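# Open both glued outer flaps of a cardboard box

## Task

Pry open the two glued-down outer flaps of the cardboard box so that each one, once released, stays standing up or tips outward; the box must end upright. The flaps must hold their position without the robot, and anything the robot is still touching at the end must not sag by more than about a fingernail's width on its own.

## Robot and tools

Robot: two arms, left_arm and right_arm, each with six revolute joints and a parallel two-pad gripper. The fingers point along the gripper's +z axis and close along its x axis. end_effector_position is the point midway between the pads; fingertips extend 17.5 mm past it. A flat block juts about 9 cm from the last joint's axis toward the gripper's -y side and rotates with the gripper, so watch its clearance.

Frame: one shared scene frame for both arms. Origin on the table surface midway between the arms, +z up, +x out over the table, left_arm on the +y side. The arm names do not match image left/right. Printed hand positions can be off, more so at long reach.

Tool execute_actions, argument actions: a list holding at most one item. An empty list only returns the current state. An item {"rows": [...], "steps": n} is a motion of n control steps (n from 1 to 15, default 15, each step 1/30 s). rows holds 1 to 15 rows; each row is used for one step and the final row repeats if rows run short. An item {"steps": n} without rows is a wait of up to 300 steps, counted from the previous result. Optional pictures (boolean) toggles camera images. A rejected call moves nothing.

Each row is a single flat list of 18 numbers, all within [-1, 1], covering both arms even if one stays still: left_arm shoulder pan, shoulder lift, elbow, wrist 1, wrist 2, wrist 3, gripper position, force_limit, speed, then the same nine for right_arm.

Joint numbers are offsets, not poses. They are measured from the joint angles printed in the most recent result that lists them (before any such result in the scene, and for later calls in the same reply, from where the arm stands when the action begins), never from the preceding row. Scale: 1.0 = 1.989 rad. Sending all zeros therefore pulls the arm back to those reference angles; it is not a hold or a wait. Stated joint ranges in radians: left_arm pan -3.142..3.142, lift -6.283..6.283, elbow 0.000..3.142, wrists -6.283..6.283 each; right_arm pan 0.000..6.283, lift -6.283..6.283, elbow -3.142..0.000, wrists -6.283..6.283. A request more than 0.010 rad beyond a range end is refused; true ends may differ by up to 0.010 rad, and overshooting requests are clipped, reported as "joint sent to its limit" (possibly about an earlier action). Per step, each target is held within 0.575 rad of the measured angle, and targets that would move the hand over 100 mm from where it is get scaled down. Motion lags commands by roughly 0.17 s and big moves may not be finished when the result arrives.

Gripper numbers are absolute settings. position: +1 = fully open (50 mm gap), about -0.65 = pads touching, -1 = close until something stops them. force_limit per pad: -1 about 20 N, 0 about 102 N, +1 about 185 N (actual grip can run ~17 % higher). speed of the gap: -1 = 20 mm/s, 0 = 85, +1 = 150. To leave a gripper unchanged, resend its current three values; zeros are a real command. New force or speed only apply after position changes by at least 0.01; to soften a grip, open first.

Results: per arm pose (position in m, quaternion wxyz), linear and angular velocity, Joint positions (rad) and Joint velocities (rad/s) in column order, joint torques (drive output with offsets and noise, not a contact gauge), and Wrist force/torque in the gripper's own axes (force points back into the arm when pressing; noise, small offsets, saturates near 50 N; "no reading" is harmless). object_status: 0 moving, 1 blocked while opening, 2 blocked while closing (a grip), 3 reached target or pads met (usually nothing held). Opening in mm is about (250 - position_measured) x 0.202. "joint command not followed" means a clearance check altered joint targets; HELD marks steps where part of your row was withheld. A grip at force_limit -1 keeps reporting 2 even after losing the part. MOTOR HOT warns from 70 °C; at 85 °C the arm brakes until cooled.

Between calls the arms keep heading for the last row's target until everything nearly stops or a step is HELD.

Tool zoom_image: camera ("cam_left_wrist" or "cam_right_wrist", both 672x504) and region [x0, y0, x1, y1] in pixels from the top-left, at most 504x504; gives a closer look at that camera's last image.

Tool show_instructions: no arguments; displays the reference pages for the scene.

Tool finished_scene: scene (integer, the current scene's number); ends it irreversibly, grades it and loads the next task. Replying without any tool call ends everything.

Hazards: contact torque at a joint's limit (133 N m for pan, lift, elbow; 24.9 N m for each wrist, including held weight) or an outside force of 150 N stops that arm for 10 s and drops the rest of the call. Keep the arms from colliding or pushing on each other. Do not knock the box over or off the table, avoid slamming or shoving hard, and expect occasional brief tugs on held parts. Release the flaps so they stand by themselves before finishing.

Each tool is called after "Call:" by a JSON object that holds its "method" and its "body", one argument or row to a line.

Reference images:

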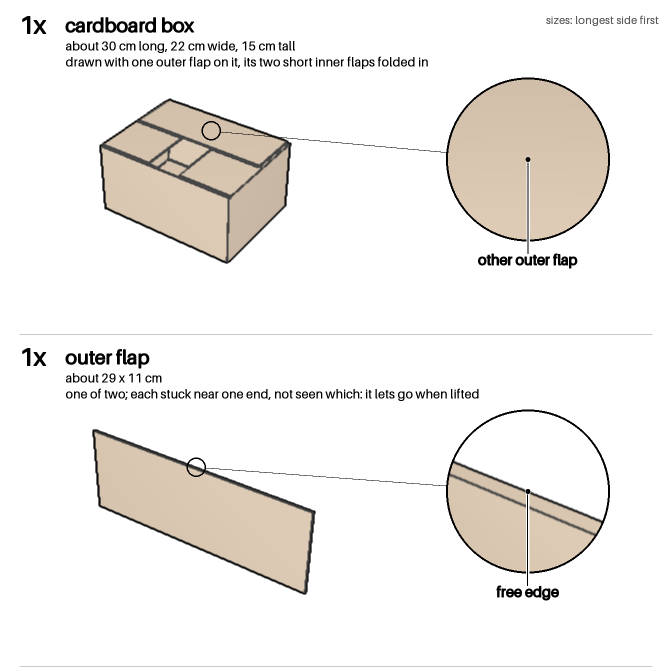

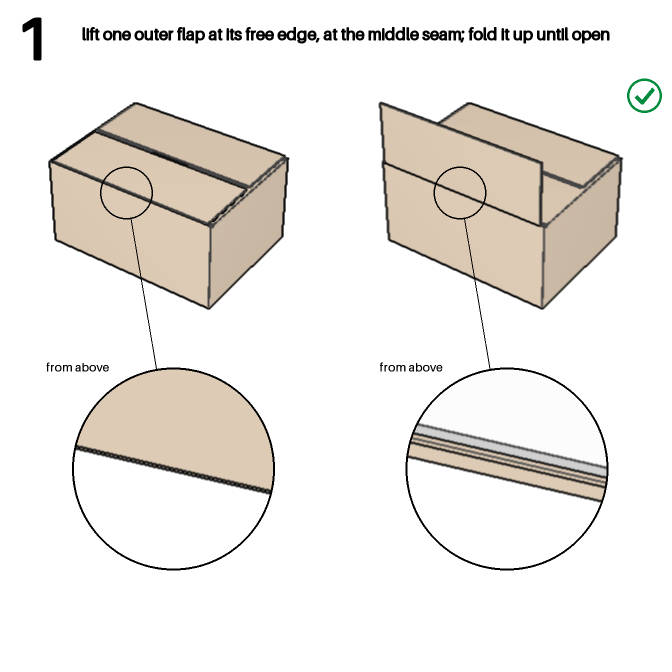

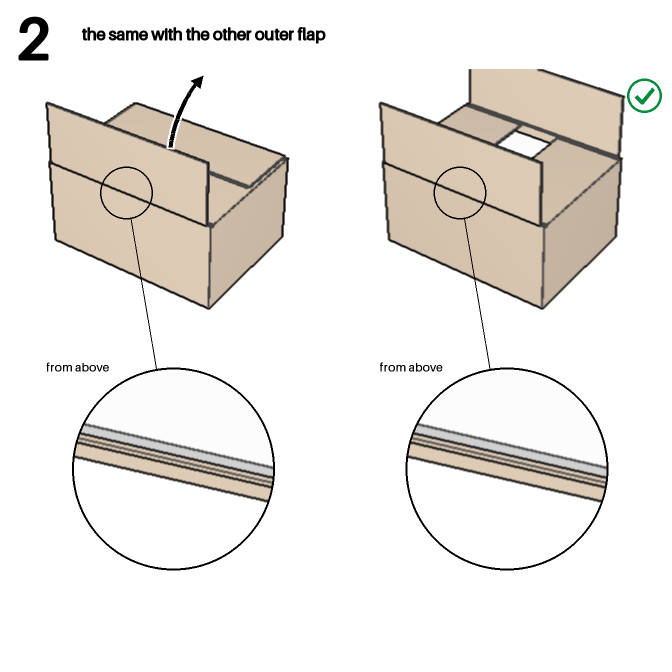

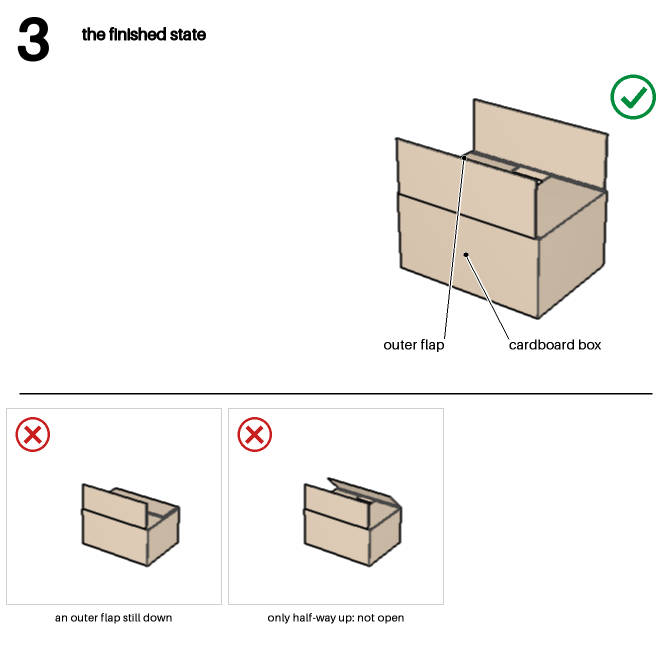

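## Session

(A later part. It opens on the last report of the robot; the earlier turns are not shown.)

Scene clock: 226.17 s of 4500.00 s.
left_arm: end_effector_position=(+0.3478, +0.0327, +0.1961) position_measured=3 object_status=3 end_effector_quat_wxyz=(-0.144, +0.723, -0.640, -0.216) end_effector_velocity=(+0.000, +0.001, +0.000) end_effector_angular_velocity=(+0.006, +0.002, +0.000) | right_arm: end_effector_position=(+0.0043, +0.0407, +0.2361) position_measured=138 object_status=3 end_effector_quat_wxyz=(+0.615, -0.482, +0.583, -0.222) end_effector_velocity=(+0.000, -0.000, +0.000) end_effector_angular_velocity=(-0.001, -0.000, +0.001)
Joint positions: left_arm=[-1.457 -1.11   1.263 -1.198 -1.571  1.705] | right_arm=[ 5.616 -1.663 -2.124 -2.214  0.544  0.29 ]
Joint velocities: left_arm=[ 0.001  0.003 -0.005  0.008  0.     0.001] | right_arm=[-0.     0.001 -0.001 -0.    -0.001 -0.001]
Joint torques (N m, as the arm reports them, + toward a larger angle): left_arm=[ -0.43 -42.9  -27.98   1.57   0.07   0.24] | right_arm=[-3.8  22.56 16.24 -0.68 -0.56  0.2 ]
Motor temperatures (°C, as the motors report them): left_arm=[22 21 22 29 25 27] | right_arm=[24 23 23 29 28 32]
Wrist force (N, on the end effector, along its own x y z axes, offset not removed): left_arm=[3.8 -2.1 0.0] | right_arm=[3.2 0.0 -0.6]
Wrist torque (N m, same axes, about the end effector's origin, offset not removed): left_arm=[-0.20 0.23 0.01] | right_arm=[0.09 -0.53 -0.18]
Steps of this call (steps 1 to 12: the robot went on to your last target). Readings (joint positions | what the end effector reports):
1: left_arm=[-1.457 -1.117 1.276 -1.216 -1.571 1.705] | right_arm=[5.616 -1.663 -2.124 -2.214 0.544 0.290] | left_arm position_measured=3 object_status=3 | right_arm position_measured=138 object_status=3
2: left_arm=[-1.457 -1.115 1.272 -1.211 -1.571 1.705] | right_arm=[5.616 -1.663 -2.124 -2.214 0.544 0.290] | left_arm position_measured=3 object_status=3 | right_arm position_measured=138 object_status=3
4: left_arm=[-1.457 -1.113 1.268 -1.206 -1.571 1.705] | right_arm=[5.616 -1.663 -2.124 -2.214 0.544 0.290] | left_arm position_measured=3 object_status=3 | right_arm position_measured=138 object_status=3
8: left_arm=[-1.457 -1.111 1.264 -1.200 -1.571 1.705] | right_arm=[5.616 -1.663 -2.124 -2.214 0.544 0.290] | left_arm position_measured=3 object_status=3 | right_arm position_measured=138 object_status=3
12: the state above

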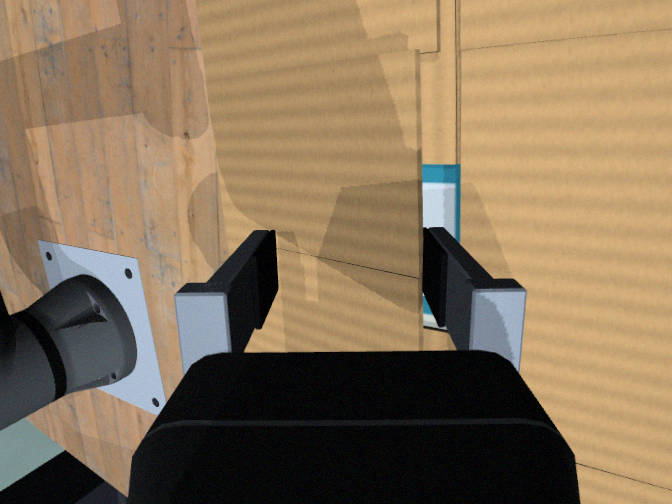

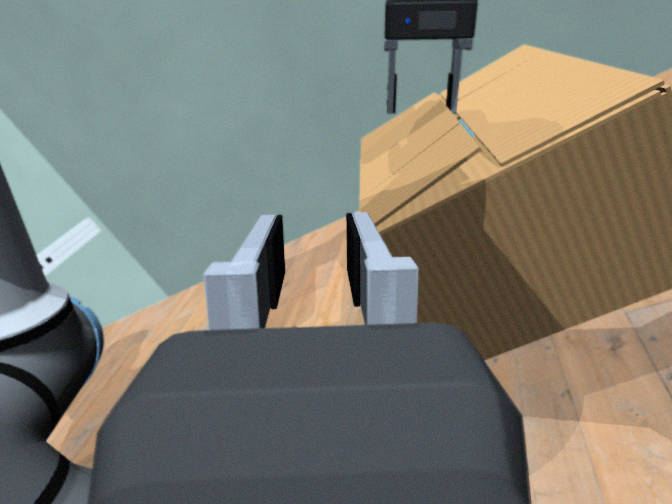

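Call:
{"method": "execute_actions", "body": {
  "actions": [
    {"rows":[[0,0.0067,-0.01,0.016,0,0,1,0,0,0,0,0,0,0,0,0.1,0,0],[0,0.0067,-0.01,0.016,0,0,1,0,0,0,0,0,0,0,0,0.1,0,0],[0,0.0067,-0.01,0.016,0,0,1,0,0,0,0,0,0,0,0,0.1,0,0],[0,0.0133,-0.02,0.032,0,0,1,0,0,0,0,0,0,0,0,0.1,0,0],[0,0.0133,-0.02,0.032,0,0,1,0,0,0,0,0,0,0,0,0.1,0,0],[0,0.0133,-0.02,0.032,0,0,1,0,0,0,0,0,0,0,0,0.1,0,0],[0,0.02,-0.03,0.048,0,0,1,0,0,0,0,0,0,0,0,0.1,0,0],[0,0.02,-0.03,0.048,0,0,1,0,0,0,0,0,0,0,0,0.1,0,0],[0,0.02,-0.03,0.048,0,0,1,0,0,0,0,0,0,0,0,0.1,0,0],[0,0.0267,-0.04,0.0635,0,0,1,0,0,0,0,0,0,0,0,0.1,0,0]]}
  ],
  "pictures": false
}}

Call:
{"method": "execute_actions", "body": {
  "actions": [
    {"steps":12}
  ]
}}

Call:
{"method": "zoom_image", "body": {
  "camera": "cam_right_wrist",
  "region": [360, 20, 560, 220]
}}

Scene clock: 242.00 s of 4500.00 s.
left_arm: end_effector_position=(+0.3463, +0.0384, +0.2009) position_measured=3 object_status=3 end_effector_quat_wxyz=(-0.167, +0.714, -0.632, -0.249) end_effector_velocity=(-0.002, +0.009, +0.008) end_effector_angular_velocity=(+0.120, +0.031, +0.001) | right_arm: end_effector_position=(+0.0043, +0.0407, +0.2361) position_measured=138 object_status=3 end_effector_quat_wxyz=(+0.615, -0.482, +0.583, -0.222) end_effector_velocity=(-0.000, +0.000, -0.000) end_effector_angular_velocity=(+0.001, +0.000, +0.001)
Joint positions: left_arm=[-1.457 -1.065  1.196 -1.092 -1.571  1.705] | right_arm=[ 5.616 -1.663 -2.124 -2.214  0.544  0.29 ]
Joint velocities: left_arm=[ 0.     0.064 -0.095  0.154  0.    -0.   ] | right_arm=[ 0.    -0.    -0.     0.002 -0.001 -0.   ]
Joint torques (N m, as the arm reports them, + toward a larger angle): left_arm=[ -0.15 -47.39 -29.58   1.89   0.08   0.21] | right_arm=[-2.91 22.32 15.25 -0.78 -0.38 -0.08]
Motor temperatures (°C, as the motors report them): left_arm=[22 21 22 29 25 27] | right_arm=[24 23 23 29 28 32]
Wrist force (N, on the end effector, along its own x y z axes, offset not removed): left_arm=[6.4 -6.0 5.2] | right_arm=[0.8 -1.1 -2.3]
Wrist torque (N m, same axes, about the end effector's origin, offset not removed): left_arm=[-0.87 0.13 -0.02] | right_arm=[-0.10 0.06 -0.15]
Steps of this call (steps 1 to 30: the robot went on to your last target; steps 31 to 90: nothing new was sent; then 12.33 s passed at rest; steps 91 to 105: all 15 steps of this action). Readings (joint positions | what the end effector reports):
91: left_arm=[-1.457 -1.110 1.262 -1.197 -1.571 1.705] | right_arm=[5.616 -1.663 -2.124 -2.214 0.544 0.290] | left_arm position_measured=3 object_status=3 | right_arm position_measured=138 object_status=3
92: left_arm=[-1.457 -1.109 1.261 -1.195 -1.571 1.705] | right_arm=[5.616 -1.663 -2.124 -2.214 0.544 0.290] | left_arm position_measured=3 object_status=3 | right_arm position_measured=138 object_status=3
94: left_arm=[-1.457 -1.104 1.254 -1.185 -1.571 1.705] | right_arm=[5.616 -1.663 -2.124 -2.214 0.544 0.290] | left_arm position_measured=3 object_status=3 | right_arm position_measured=138 object_status=3
98: left_arm=[-1.457 -1.091 1.235 -1.154 -1.571 1.705] | right_arm=[5.616 -1.663 -2.124 -2.214 0.544 0.290] | left_arm position_measured=3 object_status=3 | right_arm position_measured=138 object_status=3
105: the state above

Scene clock: 242.40 s of 4500.00 s.
left_arm: end_effector_position=(+0.3460, +0.0394, +0.2019) position_measured=3 object_status=3 end_effector_quat_wxyz=(-0.171, +0.713, -0.631, -0.255) end_effector_velocity=(-0.001, +0.001, -0.000) end_effector_angular_velocity=(+0.007, +0.002, -0.001) | right_arm: end_effector_position=(+0.0043, +0.0407, +0.2361) position_measured=138 object_status=3 end_effector_quat_wxyz=(+0.615, -0.482, +0.583, -0.222) end_effector_velocity=(+0.000, -0.000, -0.000) end_effector_angular_velocity=(-0.002, -0.001, -0.000)
Joint positions: left_arm=[-1.457 -1.058  1.184 -1.073 -1.571  1.705] | right_arm=[ 5.616 -1.663 -2.124 -2.214  0.544  0.29 ]
Joint velocities: left_arm=[-0.001  0.003 -0.002  0.006  0.     0.   ] | right_arm=[ 0.    -0.    -0.001 -0.001  0.001 -0.   ]
Joint torques (N m, as the arm reports them, + toward a larger angle): left_arm=[ -0.39 -43.3  -30.52   2.18   0.09   0.23] | right_arm=[-4.43 21.62 15.98 -0.71 -0.5   0.22]
Motor temperatures (°C, as the motors report them): left_arm=[22 21 22 29 25 27] | right_arm=[24 23 23 29 28 32]
Wrist force (N, on the end effector, along its own x y z axes, offset not removed): left_arm=[6.6 -1.8 5.2] | right_arm=[-0.1 -2.0 0.5]
Wrist torque (N m, same axes, about the end effector's origin, offset not removed): left_arm=[-0.03 -0.11 0.03] | right_arm=[-0.26 -0.07 -0.06]
Steps of this call (steps 1 to 12: the robot went on to your last target). Readings (joint positions | what the end effector reports):
1: left_arm=[-1.457 -1.063 1.193 -1.087 -1.571 1.705] | right_arm=[5.616 -1.663 -2.124 -2.214 0.544 0.290] | left_arm position_measured=3 object_status=3 | right_arm position_measured=138 object_status=3
2: left_arm=[-1.457 -1.062 1.191 -1.084 -1.571 1.705] | right_arm=[5.616 -1.663 -2.124 -2.214 0.544 0.290] | left_arm position_measured=3 object_status=3 | right_arm position_measured=138 object_status=3
4: left_arm=[-1.457 -1.060 1.188 -1.079 -1.571 1.705] | right_arm=[5.616 -1.663 -2.124 -2.214 0.544 0.290] | left_arm position_measured=3 object_status=3 | right_arm position_measured=138 object_status=3
8: left_arm=[-1.457 -1.058 1.185 -1.075 -1.571 1.705] | right_arm=[5.616 -1.663 -2.124 -2.214 0.544 0.290] | left_arm position_measured=3 object_status=3 | right_arm position_measured=138 object_status=3
12: the state above

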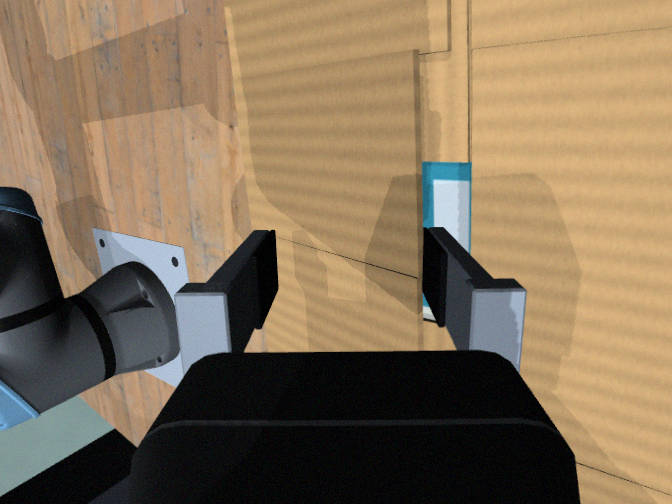

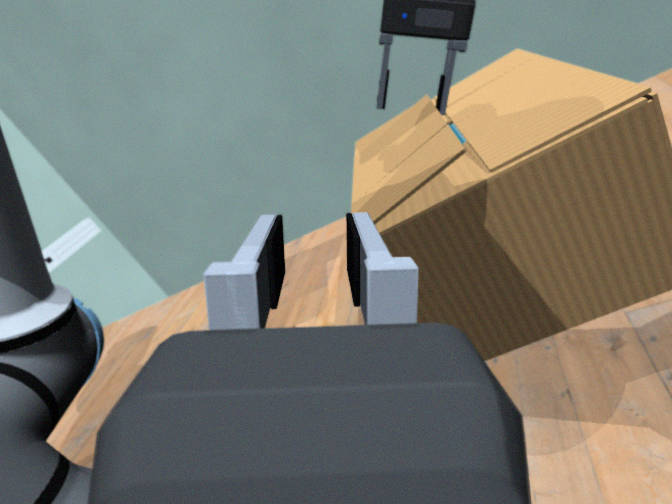

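Region (360, 20, 560, 220) of cam_right_wrist's 672x504 image, scaled by 2.520, with more detail than that image has.

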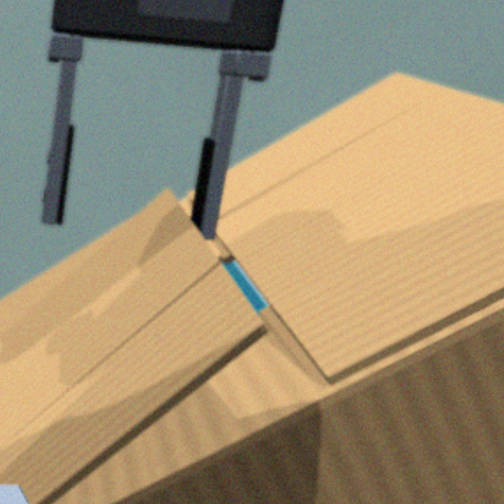

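Call:
{"method": "execute_actions", "body": {
  "actions": [
    {"rows":[[0,-0.0037,0.012,-0.0083,0,0,1,0,0,0,0,0,0,0,0,0.1,0,0],[0,-0.0037,0.012,-0.0083,0,0,1,0,0,0,0,0,0,0,0,0.1,0,0],[0,-0.0037,0.012,-0.0083,0,0,1,0,0,0,0,0,0,0,0,0.1,0,0],[0,-0.0037,0.012,-0.0083,0,0,1,0,0,0,0,0,0,0,0,0.1,0,0],[0,-0.0073,0.0239,-0.0165,0,0,1,0,0,0,0,0,0,0,0,0.1,0,0]]}
  ],
  "pictures": false
}}

Call:
{"method": "execute_actions", "body": {
  "actions": [
    {"steps":8}
  ]
}}

Call:
{"method": "zoom_image", "body": {
  "camera": "cam_right_wrist",
  "region": [360, 20, 560, 220]
}}

Scene clock: 257.10 s of 4500.00 s.
left_arm: end_effector_position=(+0.3443, +0.0460, +0.1927) position_measured=3 object_status=3 end_effector_quat_wxyz=(-0.171, +0.713, -0.631, -0.255) end_effector_velocity=(-0.001, +0.003, -0.005) end_effector_angular_velocity=(-0.000, -0.001, +0.000) | right_arm: end_effector_position=(+0.0043, +0.0407, +0.2361) position_measured=138 object_status=3 end_effector_quat_wxyz=(+0.615, -0.482, +0.583, -0.222) end_effector_velocity=(+0.000, -0.000, -0.000) end_effector_angular_velocity=(-0.002, -0.002, -0.000)
Joint positions: left_arm=[-1.457 -1.071  1.228 -1.104 -1.571  1.705] | right_arm=[ 5.616 -1.663 -2.124 -2.214  0.544  0.29 ]
Joint velocities: left_arm=[-0.001 -0.008  0.024 -0.017  0.    -0.001] | right_arm=[ 0.    -0.001 -0.001 -0.002  0.001  0.   ]
Joint torques (N m, as the arm reports them, + toward a larger angle): left_arm=[ -0.51 -58.47 -15.51  -0.66   0.03   0.26] | right_arm=[-4.05 21.65 15.06 -0.71 -0.44  0.21]
Motor temperatures (°C, as the motors report them): left_arm=[22 21 22 29 25 27] | right_arm=[24 23 23 29 28 32]
Wrist force (N, on the end effector, along its own x y z axes, offset not removed): left_arm=[1.2 -2.5 3.5] | right_arm=[1.3 -1.8 1.0]
Wrist torque (N m, same axes, about the end effector's origin, offset not removed): left_arm=[-0.10 0.84 0.55] | right_arm=[-0.15 -0.17 -0.14]
Steps of this call (steps 1 to 30: the robot went on to your last target; steps 31 to 90: nothing new was sent; then 11.20 s passed at rest; steps 91 to 105: all 15 steps of this action). Readings (joint positions | what the end effector reports):
91: left_arm=[-1.457 -1.057 1.183 -1.072 -1.571 1.705] | right_arm=[5.616 -1.663 -2.124 -2.214 0.544 0.290] | left_arm position_measured=3 object_status=3 | right_arm position_measured=138 object_status=3
92: left_arm=[-1.457 -1.058 1.185 -1.073 -1.571 1.705] | right_arm=[5.616 -1.663 -2.124 -2.214 0.544 0.290] | left_arm position_measured=3 object_status=3 | right_arm position_measured=138 object_status=3
94: left_arm=[-1.457 -1.060 1.193 -1.079 -1.571 1.705] | right_arm=[5.616 -1.663 -2.124 -2.214 0.544 0.290] | left_arm position_measured=3 object_status=3 | right_arm position_measured=138 object_status=3
98: left_arm=[-1.457 -1.066 1.212 -1.092 -1.571 1.705] | right_arm=[5.616 -1.663 -2.124 -2.214 0.544 0.290] | left_arm position_measured=3 object_status=3 | right_arm position_measured=138 object_status=3
105: the state above

Scene clock: 257.37 s of 4500.00 s.
left_arm: end_effector_position=(+0.3442, +0.0464, +0.1922) position_measured=3 object_status=3 end_effector_quat_wxyz=(-0.171, +0.713, -0.631, -0.255) end_effector_velocity=(-0.001, +0.000, -0.000) end_effector_angular_velocity=(-0.000, +0.000, -0.001) | right_arm: end_effector_position=(+0.0043, +0.0407, +0.2361) position_measured=138 object_status=3 end_effector_quat_wxyz=(+0.615, -0.482, +0.583, -0.222) end_effector_velocity=(+0.000, -0.000, -0.000) end_effector_angular_velocity=(-0.002, -0.001, -0.001)
Joint positions: left_arm=[-1.457 -1.072  1.231 -1.105 -1.571  1.705] | right_arm=[ 5.616 -1.663 -2.124 -2.214  0.544  0.29 ]
Joint velocities: left_arm=[-0.001 -0.001  0.003 -0.002  0.     0.001] | right_arm=[-0.    -0.001  0.    -0.001  0.001 -0.001]
Joint torques (N m, as the arm reports them, + toward a larger angle): left_arm=[ -0.14 -56.29 -15.14  -0.88   0.     0.23] | right_arm=[-4.26 24.09 16.03 -0.5  -0.35  0.16]
Motor temperatures (°C, as the motors report them): left_arm=[22 21 22 29 25 27] | right_arm=[24 23 23 29 28 32]
Wrist force (N, on the end effector, along its own x y z axes, offset not removed): left_arm=[2.5 -2.5 3.8] | right_arm=[-0.1 -4.1 -0.3]
Wrist torque (N m, same axes, about the end effector's origin, offset not removed): left_arm=[0.07 0.57 0.15] | right_arm=[-0.59 -0.02 0.00]
Steps of this call (steps 1 to 8: the robot went on to your last target). Readings (joint positions | what the end effector reports):
1: left_arm=[-1.457 -1.071 1.229 -1.104 -1.571 1.705] | right_arm=[5.616 -1.663 -2.124 -2.214 0.544 0.290] | left_arm position_measured=3 object_status=3 | right_arm position_measured=138 object_status=3
2: left_arm=[-1.457 -1.071 1.230 -1.104 -1.571 1.705] | right_arm=[5.616 -1.663 -2.124 -2.214 0.544 0.290] | left_arm position_measured=3 object_status=3 | right_arm position_measured=138 object_status=3
4: left_arm=[-1.457 -1.072 1.230 -1.105 -1.571 1.705] | right_arm=[5.616 -1.663 -2.124 -2.214 0.544 0.290] | left_arm position_measured=3 object_status=3 | right_arm position_measured=138 object_status=3
8: the state above

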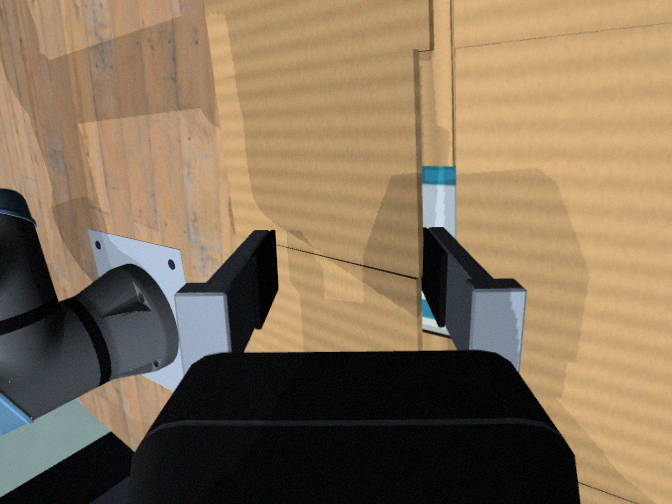

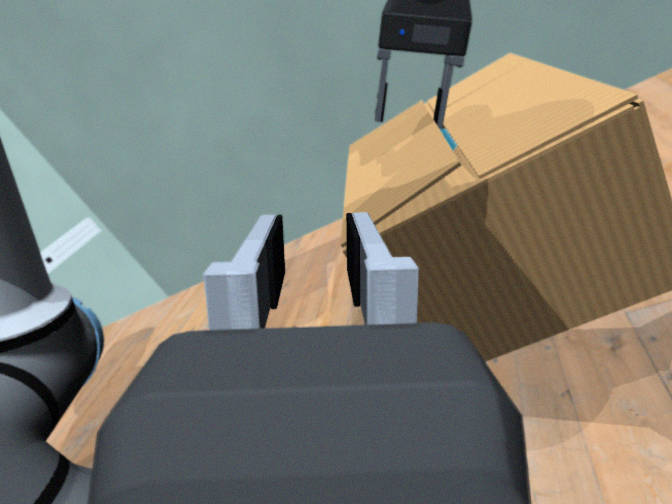

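Region (360, 20, 560, 220) of cam_right_wrist's 672x504 image, scaled by 2.520, with more detail than that image has.

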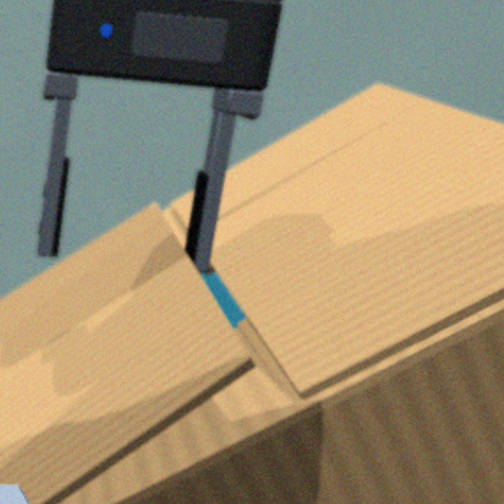

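Call:
{"method": "execute_actions", "body": {
  "actions": [
    {"rows":[[0,0,0,0,0,0,1,0,0,-0.6395,0.158,0.0965,0.394,0.516,0,-1,0,0]]}
  ],
  "pictures": false
}}

Call:
{"method": "execute_actions", "body": {
  "actions": [
    {"steps":75}
  ]
}}

Scene clock: 275.53 s of 4500.00 s.
left_arm: end_effector_position=(+0.3442, +0.0464, +0.1922) position_measured=3 object_status=3 end_effector_quat_wxyz=(-0.171, +0.713, -0.631, -0.255) end_effector_velocity=(+0.000, -0.000, +0.001) end_effector_angular_velocity=(-0.001, -0.000, +0.000) | right_arm: end_effector_position=(+0.0884, -0.0147, +0.2485) position_measured=253 object_status=0 end_effector_quat_wxyz=(+0.330, -0.113, +0.932, -0.096) end_effector_velocity=(-0.044, +0.017, -0.001) end_effector_angular_velocity=(-0.003, -0.003, +0.118)
Joint positions: left_arm=[-1.457 -1.072  1.231 -1.105 -1.571  1.705] | right_arm=[ 5.151 -1.41  -1.964 -1.764  0.996  0.29 ]
Joint velocities: left_arm=[ 0.    -0.    -0.002  0.     0.    -0.   ] | right_arm=[ 0.119 -0.004 -0.001  0.    -0.001  0.002]
Joint torques (N m, as the arm reports them, + toward a larger angle): left_arm=[  0.16 -43.88 -28.41   2.05   0.1    0.18] | right_arm=[ 5.92  5.49 25.28 -0.21 -3.52 -0.02]
Motor temperatures (°C, as the motors report them): left_arm=[22 21 22 29 25 27] | right_arm=[24 23 23 29 28 32]
Wrist force (N, on the end effector, along its own x y z axes, offset not removed): left_arm=[6.7 -4.2 3.6] | right_arm=[1.1 -0.6 -1.4]
Wrist torque (N m, same axes, about the end effector's origin, offset not removed): left_arm=[-0.59 -0.08 -0.04] | right_arm=[0.03 -0.03 -0.05]
A step of this action was HELD (marked below), so the robot has no last target. An arm can still carry out its HELD step.
Steps of this call (steps 1 to 15: the robot went on to your last target; steps 16 to 90: nothing new was sent; then 14.67 s passed at rest; steps 91 to 105: all 15 steps of this action). Readings (joint positions | what the end effector reports):
91: left_arm=[-1.457 -1.072 1.231 -1.106 -1.571 1.705] | right_arm=[5.616 -1.663 -2.124 -2.214 0.544 0.290] | left_arm position_measured=3 object_status=3 | right_arm position_measured=140 object_status=0
92: left_arm=[-1.457 -1.072 1.231 -1.106 -1.571 1.705] | right_arm=[5.613 -1.660 -2.121 -2.211 0.547 0.290] | left_arm position_measured=3 object_status=3 | right_arm position_measured=154 object_status=0
94: left_arm=[-1.457 -1.072 1.231 -1.106 -1.571 1.705] | right_arm=[5.565 -1.613 -2.079 -2.163 0.594 0.290] | left_arm position_measured=3 object_status=3 | right_arm position_measured=182 object_status=0
98: left_arm=[-1.457 -1.072 1.231 -1.106 -1.571 1.705] | right_arm=[5.321 -1.452 -1.986 -1.919 0.838 0.290] | left_arm position_measured=3 object_status=3 | right_arm position_measured=238 object_status=0
101: left_arm=[-1.457 -1.072 1.231 -1.106 -1.571 1.705] | right_arm=[5.120 -1.408 -1.964 -1.752 1.010 0.290] | left_arm position_measured=3 object_status=3 | right_arm position_measured=253 object_status=0 HELD
102: left_arm=[-1.457 -1.072 1.231 -1.105 -1.571 1.705] | right_arm=[5.130 -1.409 -1.964 -1.760 1.001 0.290] | left_arm position_measured=3 object_status=3 | right_arm position_measured=253 object_status=0 HELD
103: left_arm=[-1.457 -1.072 1.231 -1.105 -1.571 1.705] | right_arm=[5.139 -1.410 -1.964 -1.763 0.997 0.290] | left_arm position_measured=3 object_status=3 | right_arm position_measured=253 object_status=0 HELD
104: left_arm=[-1.457 -1.072 1.231 -1.105 -1.571 1.705] | right_arm=[5.146 -1.410 -1.964 -1.764 0.996 0.290] | left_arm position_measured=3 object_status=3 | right_arm position_measured=253 object_status=0 HELD
105: the state above HELD
joint command not followed: on one or more control steps a check withheld the commanded joint targets of the right arm, and it was not sent them on those steps. On the call's last step the targets were still withheld.
cause: the commanded joint targets would bring a part of the robot too close to another arm (a part of this arm just beyond joint 4 (wrist 1) and a part of the other arm just beyond its joint 3 (elbow)); next, command targets that bring no part of the robot closer to that arm.

Scene clock: 278.03 s of 4500.00 s.
left_arm: end_effector_position=(+0.3442, +0.0464, +0.1922) position_measured=3 object_status=3 end_effector_quat_wxyz=(-0.171, +0.713, -0.631, -0.255) end_effector_velocity=(+0.000, +0.001, -0.000) end_effector_angular_velocity=(+0.001, +0.001, +0.000) | right_arm: end_effector_position=(+0.0836, -0.0129, +0.2483) position_measured=253 object_status=3 end_effector_quat_wxyz=(+0.330, -0.118, +0.932, -0.094) end_effector_velocity=(-0.000, -0.000, +0.000) end_effector_angular_velocity=(+0.002, +0.000, -0.001)
Joint positions: left_arm=[-1.457 -1.072  1.231 -1.105 -1.571  1.705] | right_arm=[ 5.163 -1.41  -1.964 -1.763  0.997  0.29 ]
Joint velocities: left_arm=[ 0.001 -0.     0.001  0.    -0.     0.001] | right_arm=[ 0.     0.001  0.001 -0.    -0.     0.001]
Joint torques (N m, as the arm reports them, + toward a larger angle): left_arm=[ -0.22 -42.02 -27.81   1.72   0.01   0.23] | right_arm=[ 8.79 27.3  33.18  4.    0.83  0.11]
Motor temperatures (°C, as the motors report them): left_arm=[22 21 22 29 25 27] | right_arm=[24 23 23 29 28 32]
Wrist force (N, on the end effector, along its own x y z axes, offset not removed): left_arm=[-0.7 -8.0 3.5] | right_arm=[-1.7 -0.8 -0.2]
Wrist torque (N m, same axes, about the end effector's origin, offset not removed): left_arm=[-1.07 1.07 0.09] | right_arm=[0.08 0.31 -0.07]
Steps of this call (steps 1 to 75: nothing new was sent). Readings (joint positions | what the end effector reports):
1: left_arm=[-1.457 -1.072 1.231 -1.105 -1.571 1.705] | right_arm=[5.154 -1.410 -1.964 -1.764 0.996 0.290] | left_arm position_measured=3 object_status=3 | right_arm position_measured=253 object_status=3
2: left_arm=[-1.457 -1.072 1.231 -1.105 -1.571 1.705] | right_arm=[5.156 -1.410 -1.964 -1.764 0.996 0.290] | left_arm position_measured=3 object_status=3 | right_arm position_measured=253 object_status=3
4: left_arm=[-1.457 -1.072 1.231 -1.105 -1.571 1.705] | right_arm=[5.159 -1.410 -1.964 -1.764 0.996 0.290] | left_arm position_measured=3 object_status=3 | right_arm position_measured=253 object_status=3
8: left_arm=[-1.457 -1.072 1.231 -1.105 -1.571 1.705] | right_arm=[5.162 -1.410 -1.964 -1.763 0.996 0.290] | left_arm position_measured=3 object_status=3 | right_arm position_measured=253 object_status=3
75: the state above

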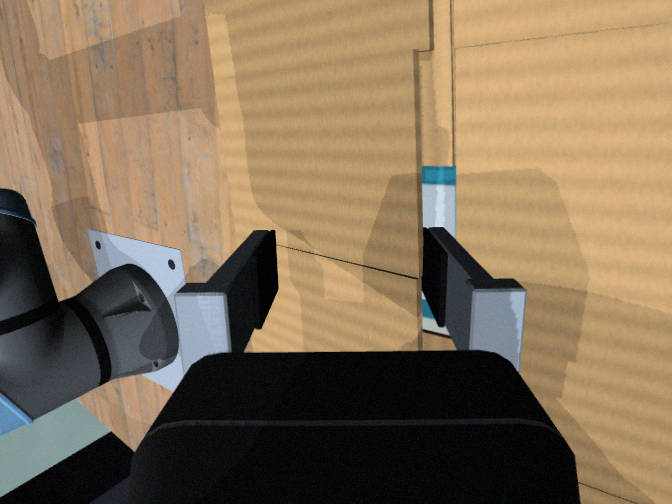

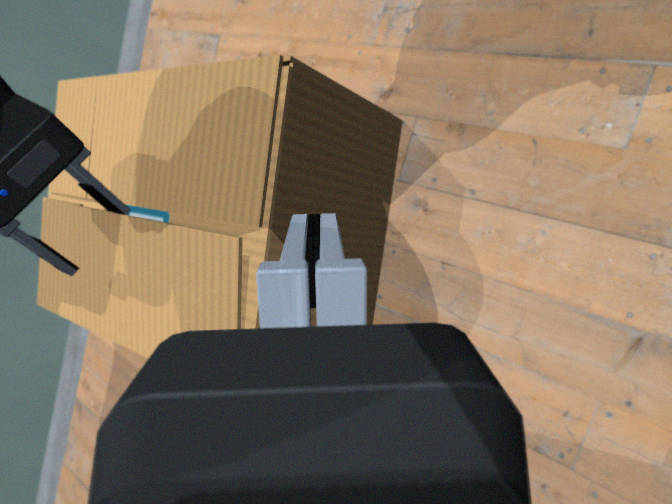

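Call:
{"method": "execute_actions", "body": {
  "actions": [
    {"rows":[[0,-0.003,-0.005,0.008,0,0,1,0,0,0,0,0,0,0,0,-1,0,0],[0,-0.003,-0.005,0.008,0,0,1,0,0,0,0,0,0,0,0,-1,0,0],[0,-0.003,-0.005,0.008,0,0,1,0,0,0,0,0,0,0,0,-1,0,0],[0,-0.003,-0.005,0.008,0,0,1,0,0,0,0,0,0,0,0,-1,0,0],[0,-0.0062,-0.0099,0.0161,0,0,1,0,0,0,0,0,0,0,0,-1,0,0]]}
  ],
  "pictures": false
}}

Call:
{"method": "execute_actions", "body": {
  "actions": [
    {"steps":8}
  ]
}}

Call:
{"method": "zoom_image", "body": {
  "camera": "cam_right_wrist",
  "region": [20, 60, 300, 340]
}}

Scene clock: 290.07 s of 4500.00 s.
left_arm: end_effector_position=(+0.3435, +0.0490, +0.2061) position_measured=3 object_status=3 end_effector_quat_wxyz=(-0.171, +0.713, -0.631, -0.255) end_effector_velocity=(-0.001, +0.002, +0.007) end_effector_angular_velocity=(+0.001, +0.000, -0.000) | right_arm: end_effector_position=(+0.0836, -0.0129, +0.2483) position_measured=253 object_status=3 end_effector_quat_wxyz=(+0.330, -0.118, +0.932, -0.094) end_effector_velocity=(+0.000, +0.000, -0.000) end_effector_angular_velocity=(-0.001, -0.001, +0.000)
Joint positions: left_arm=[-1.457 -1.083  1.213 -1.076 -1.571  1.705] | right_arm=[ 5.163 -1.41  -1.964 -1.763  0.997  0.29 ]
Joint velocities: left_arm=[-0.001 -0.006 -0.008  0.016 -0.    -0.   ] | right_arm=[ 0.    -0.001 -0.    -0.001 -0.001  0.001]
Joint torques (N m, as the arm reports them, + toward a larger angle): left_arm=[ -0.49 -58.57 -31.37   1.62  -0.01   0.23] | right_arm=[10.65 27.12 32.32  3.68  0.86 -0.23]
Motor temperatures (°C, as the motors report them): left_arm=[22 21 23 29 25 27] | right_arm=[24 23 23 29 28 32]
Wrist force (N, on the end effector, along its own x y z axes, offset not removed): left_arm=[4.8 -5.6 7.2] | right_arm=[-0.3 0.1 -5.5]
Wrist torque (N m, same axes, about the end effector's origin, offset not removed): left_arm=[-0.11 0.21 0.10] | right_arm=[0.10 0.13 -0.01]
Steps of this call (steps 1 to 90: nothing new was sent; then 8.53 s passed at rest; steps 91 to 105: all 15 steps of this action). Readings (joint positions | what the end effector reports):
91: left_arm=[-1.457 -1.072 1.231 -1.105 -1.571 1.705] | right_arm=[5.163 -1.410 -1.964 -1.763 0.997 0.290] | left_arm position_measured=3 object_status=3 | right_arm position_measured=253 object_status=3
92: left_arm=[-1.457 -1.072 1.230 -1.104 -1.571 1.705] | right_arm=[5.163 -1.410 -1.964 -1.763 0.997 0.290] | left_arm position_measured=3 object_status=3 | right_arm position_measured=253 object_status=3
94: left_arm=[-1.457 -1.074 1.227 -1.099 -1.571 1.705] | right_arm=[5.163 -1.410 -1.964 -1.763 0.997 0.290] | left_arm position_measured=3 object_status=3 | right_arm position_measured=253 object_status=3
98: left_arm=[-1.457 -1.079 1.219 -1.086 -1.571 1.705] | right_arm=[5.163 -1.410 -1.964 -1.763 0.997 0.290] | left_arm position_measured=3 object_status=3 | right_arm position_measured=253 object_status=3
105: the state above

Scene clock: 290.33 s of 4500.00 s.
left_arm: end_effector_position=(+0.3435, +0.0491, +0.2069) position_measured=3 object_status=3 end_effector_quat_wxyz=(-0.171, +0.713, -0.631, -0.255) end_effector_velocity=(-0.000, +0.000, +0.001) end_effector_angular_velocity=(-0.000, +0.000, -0.000) | right_arm: end_effector_position=(+0.0836, -0.0129, +0.2483) position_measured=253 object_status=3 end_effector_quat_wxyz=(+0.330, -0.118, +0.932, -0.094) end_effector_velocity=(+0.000, -0.001, +0.001) end_effector_angular_velocity=(+0.001, -0.000, -0.000)
Joint positions: left_arm=[-1.457 -1.084  1.211 -1.074 -1.571  1.705] | right_arm=[ 5.163 -1.41  -1.964 -1.763  0.997  0.29 ]
Joint velocities: left_arm=[-0.    -0.001 -0.001  0.001  0.     0.   ] | right_arm=[ 0.     0.002  0.    -0.002 -0.     0.001]
Joint torques (N m, as the arm reports them, + toward a larger angle): left_arm=[ -0.45 -59.9  -32.39   1.62   0.01   0.16] | right_arm=[10.18 25.53 33.45  3.95  1.08  0.04]
Motor temperatures (°C, as the motors report them): left_arm=[22 21 23 29 25 27] | right_arm=[24 23 23 29 28 32]
Wrist force (N, on the end effector, along its own x y z axes, offset not removed): left_arm=[4.1 -5.5 10.8] | right_arm=[1.1 -2.2 -1.8]
Wrist torque (N m, same axes, about the end effector's origin, offset not removed): left_arm=[0.13 0.42 0.16] | right_arm=[-0.28 -0.07 -0.10]
Steps of this call (steps 1 to 8: the robot went on to your last target). Readings (joint positions | what the end effector reports):
1: left_arm=[-1.457 -1.084 1.212 -1.075 -1.571 1.705] | right_arm=[5.163 -1.410 -1.964 -1.763 0.997 0.290] | left_arm position_measured=3 object_status=3 | right_arm position_measured=253 object_status=3
2: left_arm=[-1.457 -1.084 1.212 -1.075 -1.571 1.705] | right_arm=[5.163 -1.410 -1.964 -1.763 0.997 0.290] | left_arm position_measured=3 object_status=3 | right_arm position_measured=253 object_status=3
4: left_arm=[-1.457 -1.084 1.212 -1.074 -1.571 1.705] | right_arm=[5.163 -1.410 -1.964 -1.763 0.997 0.290] | left_arm position_measured=3 object_status=3 | right_arm position_measured=253 object_status=3
8: the state above

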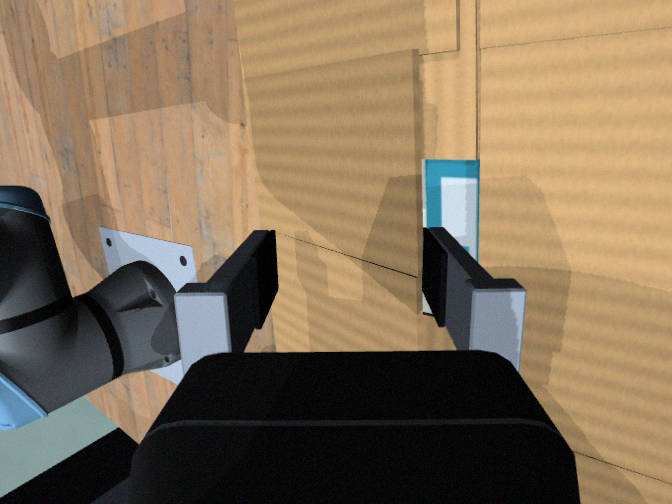

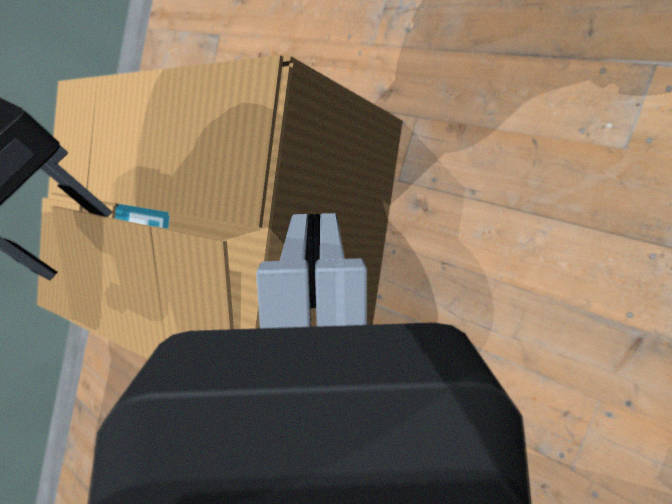

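Region (20, 60, 300, 340) of cam_right_wrist's 672x504 image, scaled by 1.800, with more detail than that image has.

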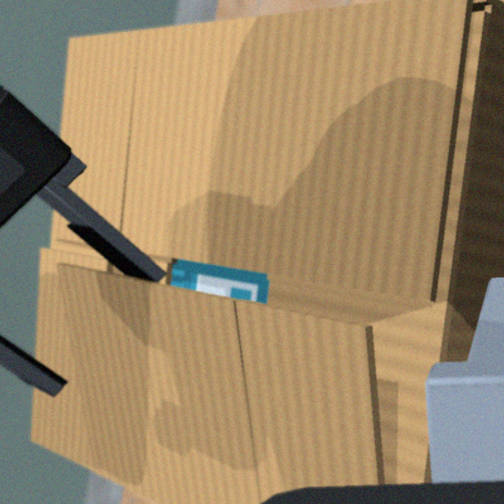

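Call:
{"method": "execute_actions", "body": {
  "actions": [
    {"rows":[[0,-0.005,-0.002,0.007,0,0,1,0,0,0,0,0,0,0,0,-1,0,0],[0,-0.005,-0.002,0.007,0,0,1,0,0,0,0,0,0,0,0,-1,0,0],[0,-0.005,-0.002,0.007,0,0,1,0,0,0,0,0,0,0,0,-1,0,0],[0,-0.005,-0.002,0.007,0,0,1,0,0,0,0,0,0,0,0,-1,0,0],[0,-0.01,-0.004,0.014,0,0,1,0,0,0,0,0,0,0,0,-1,0,0]]}
  ],
  "pictures": false
}}

Call:
{"method": "execute_actions", "body": {
  "actions": [
    {"steps":8}
  ]
}}

Scene clock: 297.60 s of 4500.00 s.
left_arm: end_effector_position=(+0.3420, +0.0548, +0.2208) position_measured=3 object_status=3 end_effector_quat_wxyz=(-0.171, +0.713, -0.631, -0.255) end_effector_velocity=(-0.001, +0.003, +0.007) end_effector_angular_velocity=(-0.000, -0.000, +0.000) | right_arm: end_effector_position=(+0.0836, -0.0129, +0.2483) position_measured=253 object_status=3 end_effector_quat_wxyz=(+0.330, -0.118, +0.932, -0.094) end_effector_velocity=(+0.000, -0.000, +0.000) end_effector_angular_velocity=(+0.002, -0.001, -0.001)
Joint positions: left_arm=[-1.457 -1.103  1.204 -1.048 -1.571  1.705] | right_arm=[ 5.163 -1.41  -1.964 -1.763  0.997  0.29 ]
Joint velocities: left_arm=[ 0.    -0.01  -0.005  0.014  0.    -0.   ] | right_arm=[-0.     0.001  0.    -0.001 -0.001  0.002]
Joint torques (N m, as the arm reports them, + toward a larger angle): left_arm=[ -0.07 -53.61 -28.65   0.55   0.09   0.21] | right_arm=[ 9.04 27.25 32.61  3.78  1.35  0.16]
Motor temperatures (°C, as the motors report them): left_arm=[22 21 23 29 25 27] | right_arm=[24 23 23 29 28 32]
Wrist force (N, on the end effector, along its own x y z axes, offset not removed): left_arm=[0.1 -0.7 4.8] | right_arm=[-0.1 -1.6 -0.8]
Wrist torque (N m, same axes, about the end effector's origin, offset not removed): left_arm=[-0.11 0.00 0.18] | right_arm=[-0.13 0.13 -0.08]
Steps of this call (steps 1 to 15: the robot went on to your last target; steps 16 to 90: nothing new was sent; then 3.77 s passed at rest; steps 91 to 105: all 15 steps of this action). Readings (joint positions | what the end effector reports):
91: left_arm=[-1.457 -1.084 1.211 -1.073 -1.571 1.705] | right_arm=[5.163 -1.410 -1.964 -1.763 0.997 0.290] | left_arm position_measured=3 object_status=3 | right_arm position_measured=253 object_status=3
92: left_arm=[-1.457 -1.085 1.211 -1.072 -1.571 1.705] | right_arm=[5.163 -1.410 -1.964 -1.763 0.997 0.290] | left_arm position_measured=3 object_status=3 | right_arm position_measured=253 object_status=3
94: left_arm=[-1.457 -1.088 1.210 -1.068 -1.571 1.705] | right_arm=[5.163 -1.410 -1.964 -1.763 0.997 0.290] | left_arm position_measured=3 object_status=3 | right_arm position_measured=253 object_status=3
98: left_arm=[-1.457 -1.096 1.207 -1.057 -1.571 1.705] | right_arm=[5.163 -1.410 -1.964 -1.763 0.997 0.290] | left_arm position_measured=3 object_status=3 | right_arm position_measured=253 object_status=3
105: the state above

Scene clock: 297.87 s of 4500.00 s.
left_arm: end_effector_position=(+0.3419, +0.0551, +0.2216) position_measured=3 object_status=3 end_effector_quat_wxyz=(-0.171, +0.713, -0.631, -0.255) end_effector_velocity=(-0.000, -0.000, +0.001) end_effector_angular_velocity=(-0.001, +0.000, -0.001) | right_arm: end_effector_position=(+0.0836, -0.0129, +0.2483) position_measured=253 object_status=3 end_effector_quat_wxyz=(+0.330, -0.118, +0.932, -0.094) end_effector_velocity=(+0.000, -0.001, -0.000) end_effector_angular_velocity=(+0.000, -0.002, -0.001)
Joint positions: left_arm=[-1.457 -1.104  1.204 -1.046 -1.571  1.705] | right_arm=[ 5.163 -1.41  -1.964 -1.763  0.997  0.29 ]
Joint velocities: left_arm=[-0.    -0.001 -0.001  0.001 -0.     0.001] | right_arm=[-0.     0.    -0.002 -0.    -0.001  0.002]
Joint torques (N m, as the arm reports them, + toward a larger angle): left_arm=[ -0.38 -54.47 -29.93   0.71   0.01   0.21] | right_arm=[ 9.6  26.29 33.11  3.59  1.17 -0.19]
Motor temperatures (°C, as the motors report them): left_arm=[22 21 23 29 25 27] | right_arm=[24 23 23 29 28 32]
Wrist force (N, on the end effector, along its own x y z axes, offset not removed): left_arm=[0.4 -1.7 0.7] | right_arm=[1.1 -1.8 -1.1]
Wrist torque (N m, same axes, about the end effector's origin, offset not removed): left_arm=[-0.40 -0.03 0.20] | right_arm=[-0.17 0.11 -0.09]
Steps of this call (steps 1 to 8: the robot went on to your last target). Readings (joint positions | what the end effector reports):
1: left_arm=[-1.457 -1.103 1.204 -1.047 -1.571 1.705] | right_arm=[5.163 -1.410 -1.964 -1.763 0.997 0.290] | left_arm position_measured=3 object_status=3 | right_arm position_measured=253 object_status=3
2: left_arm=[-1.457 -1.103 1.204 -1.047 -1.571 1.705] | right_arm=[5.163 -1.410 -1.964 -1.763 0.997 0.290] | left_arm position_measured=3 object_status=3 | right_arm position_measured=253 object_status=3
4: left_arm=[-1.457 -1.104 1.204 -1.046 -1.571 1.705] | right_arm=[5.163 -1.410 -1.964 -1.763 0.997 0.290] | left_arm position_measured=3 object_status=3 | right_arm position_measured=253 object_status=3
8: the state above

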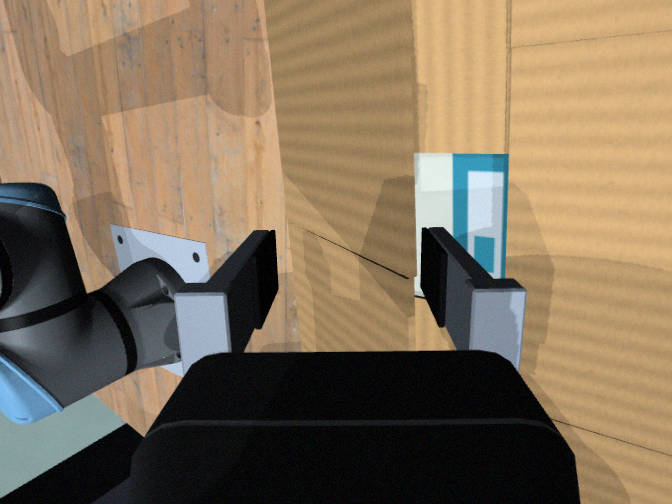

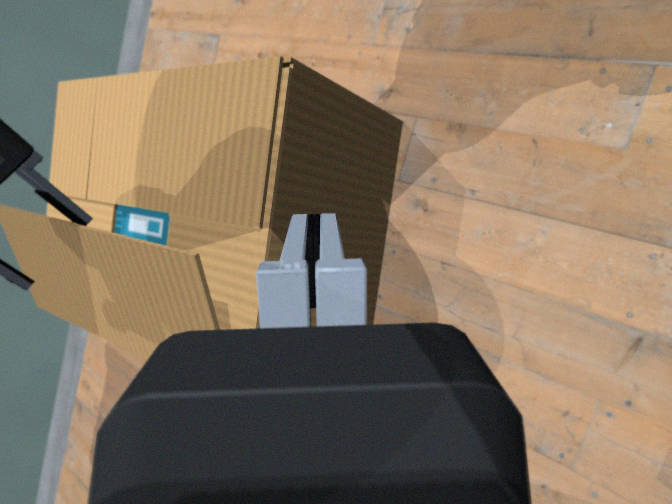

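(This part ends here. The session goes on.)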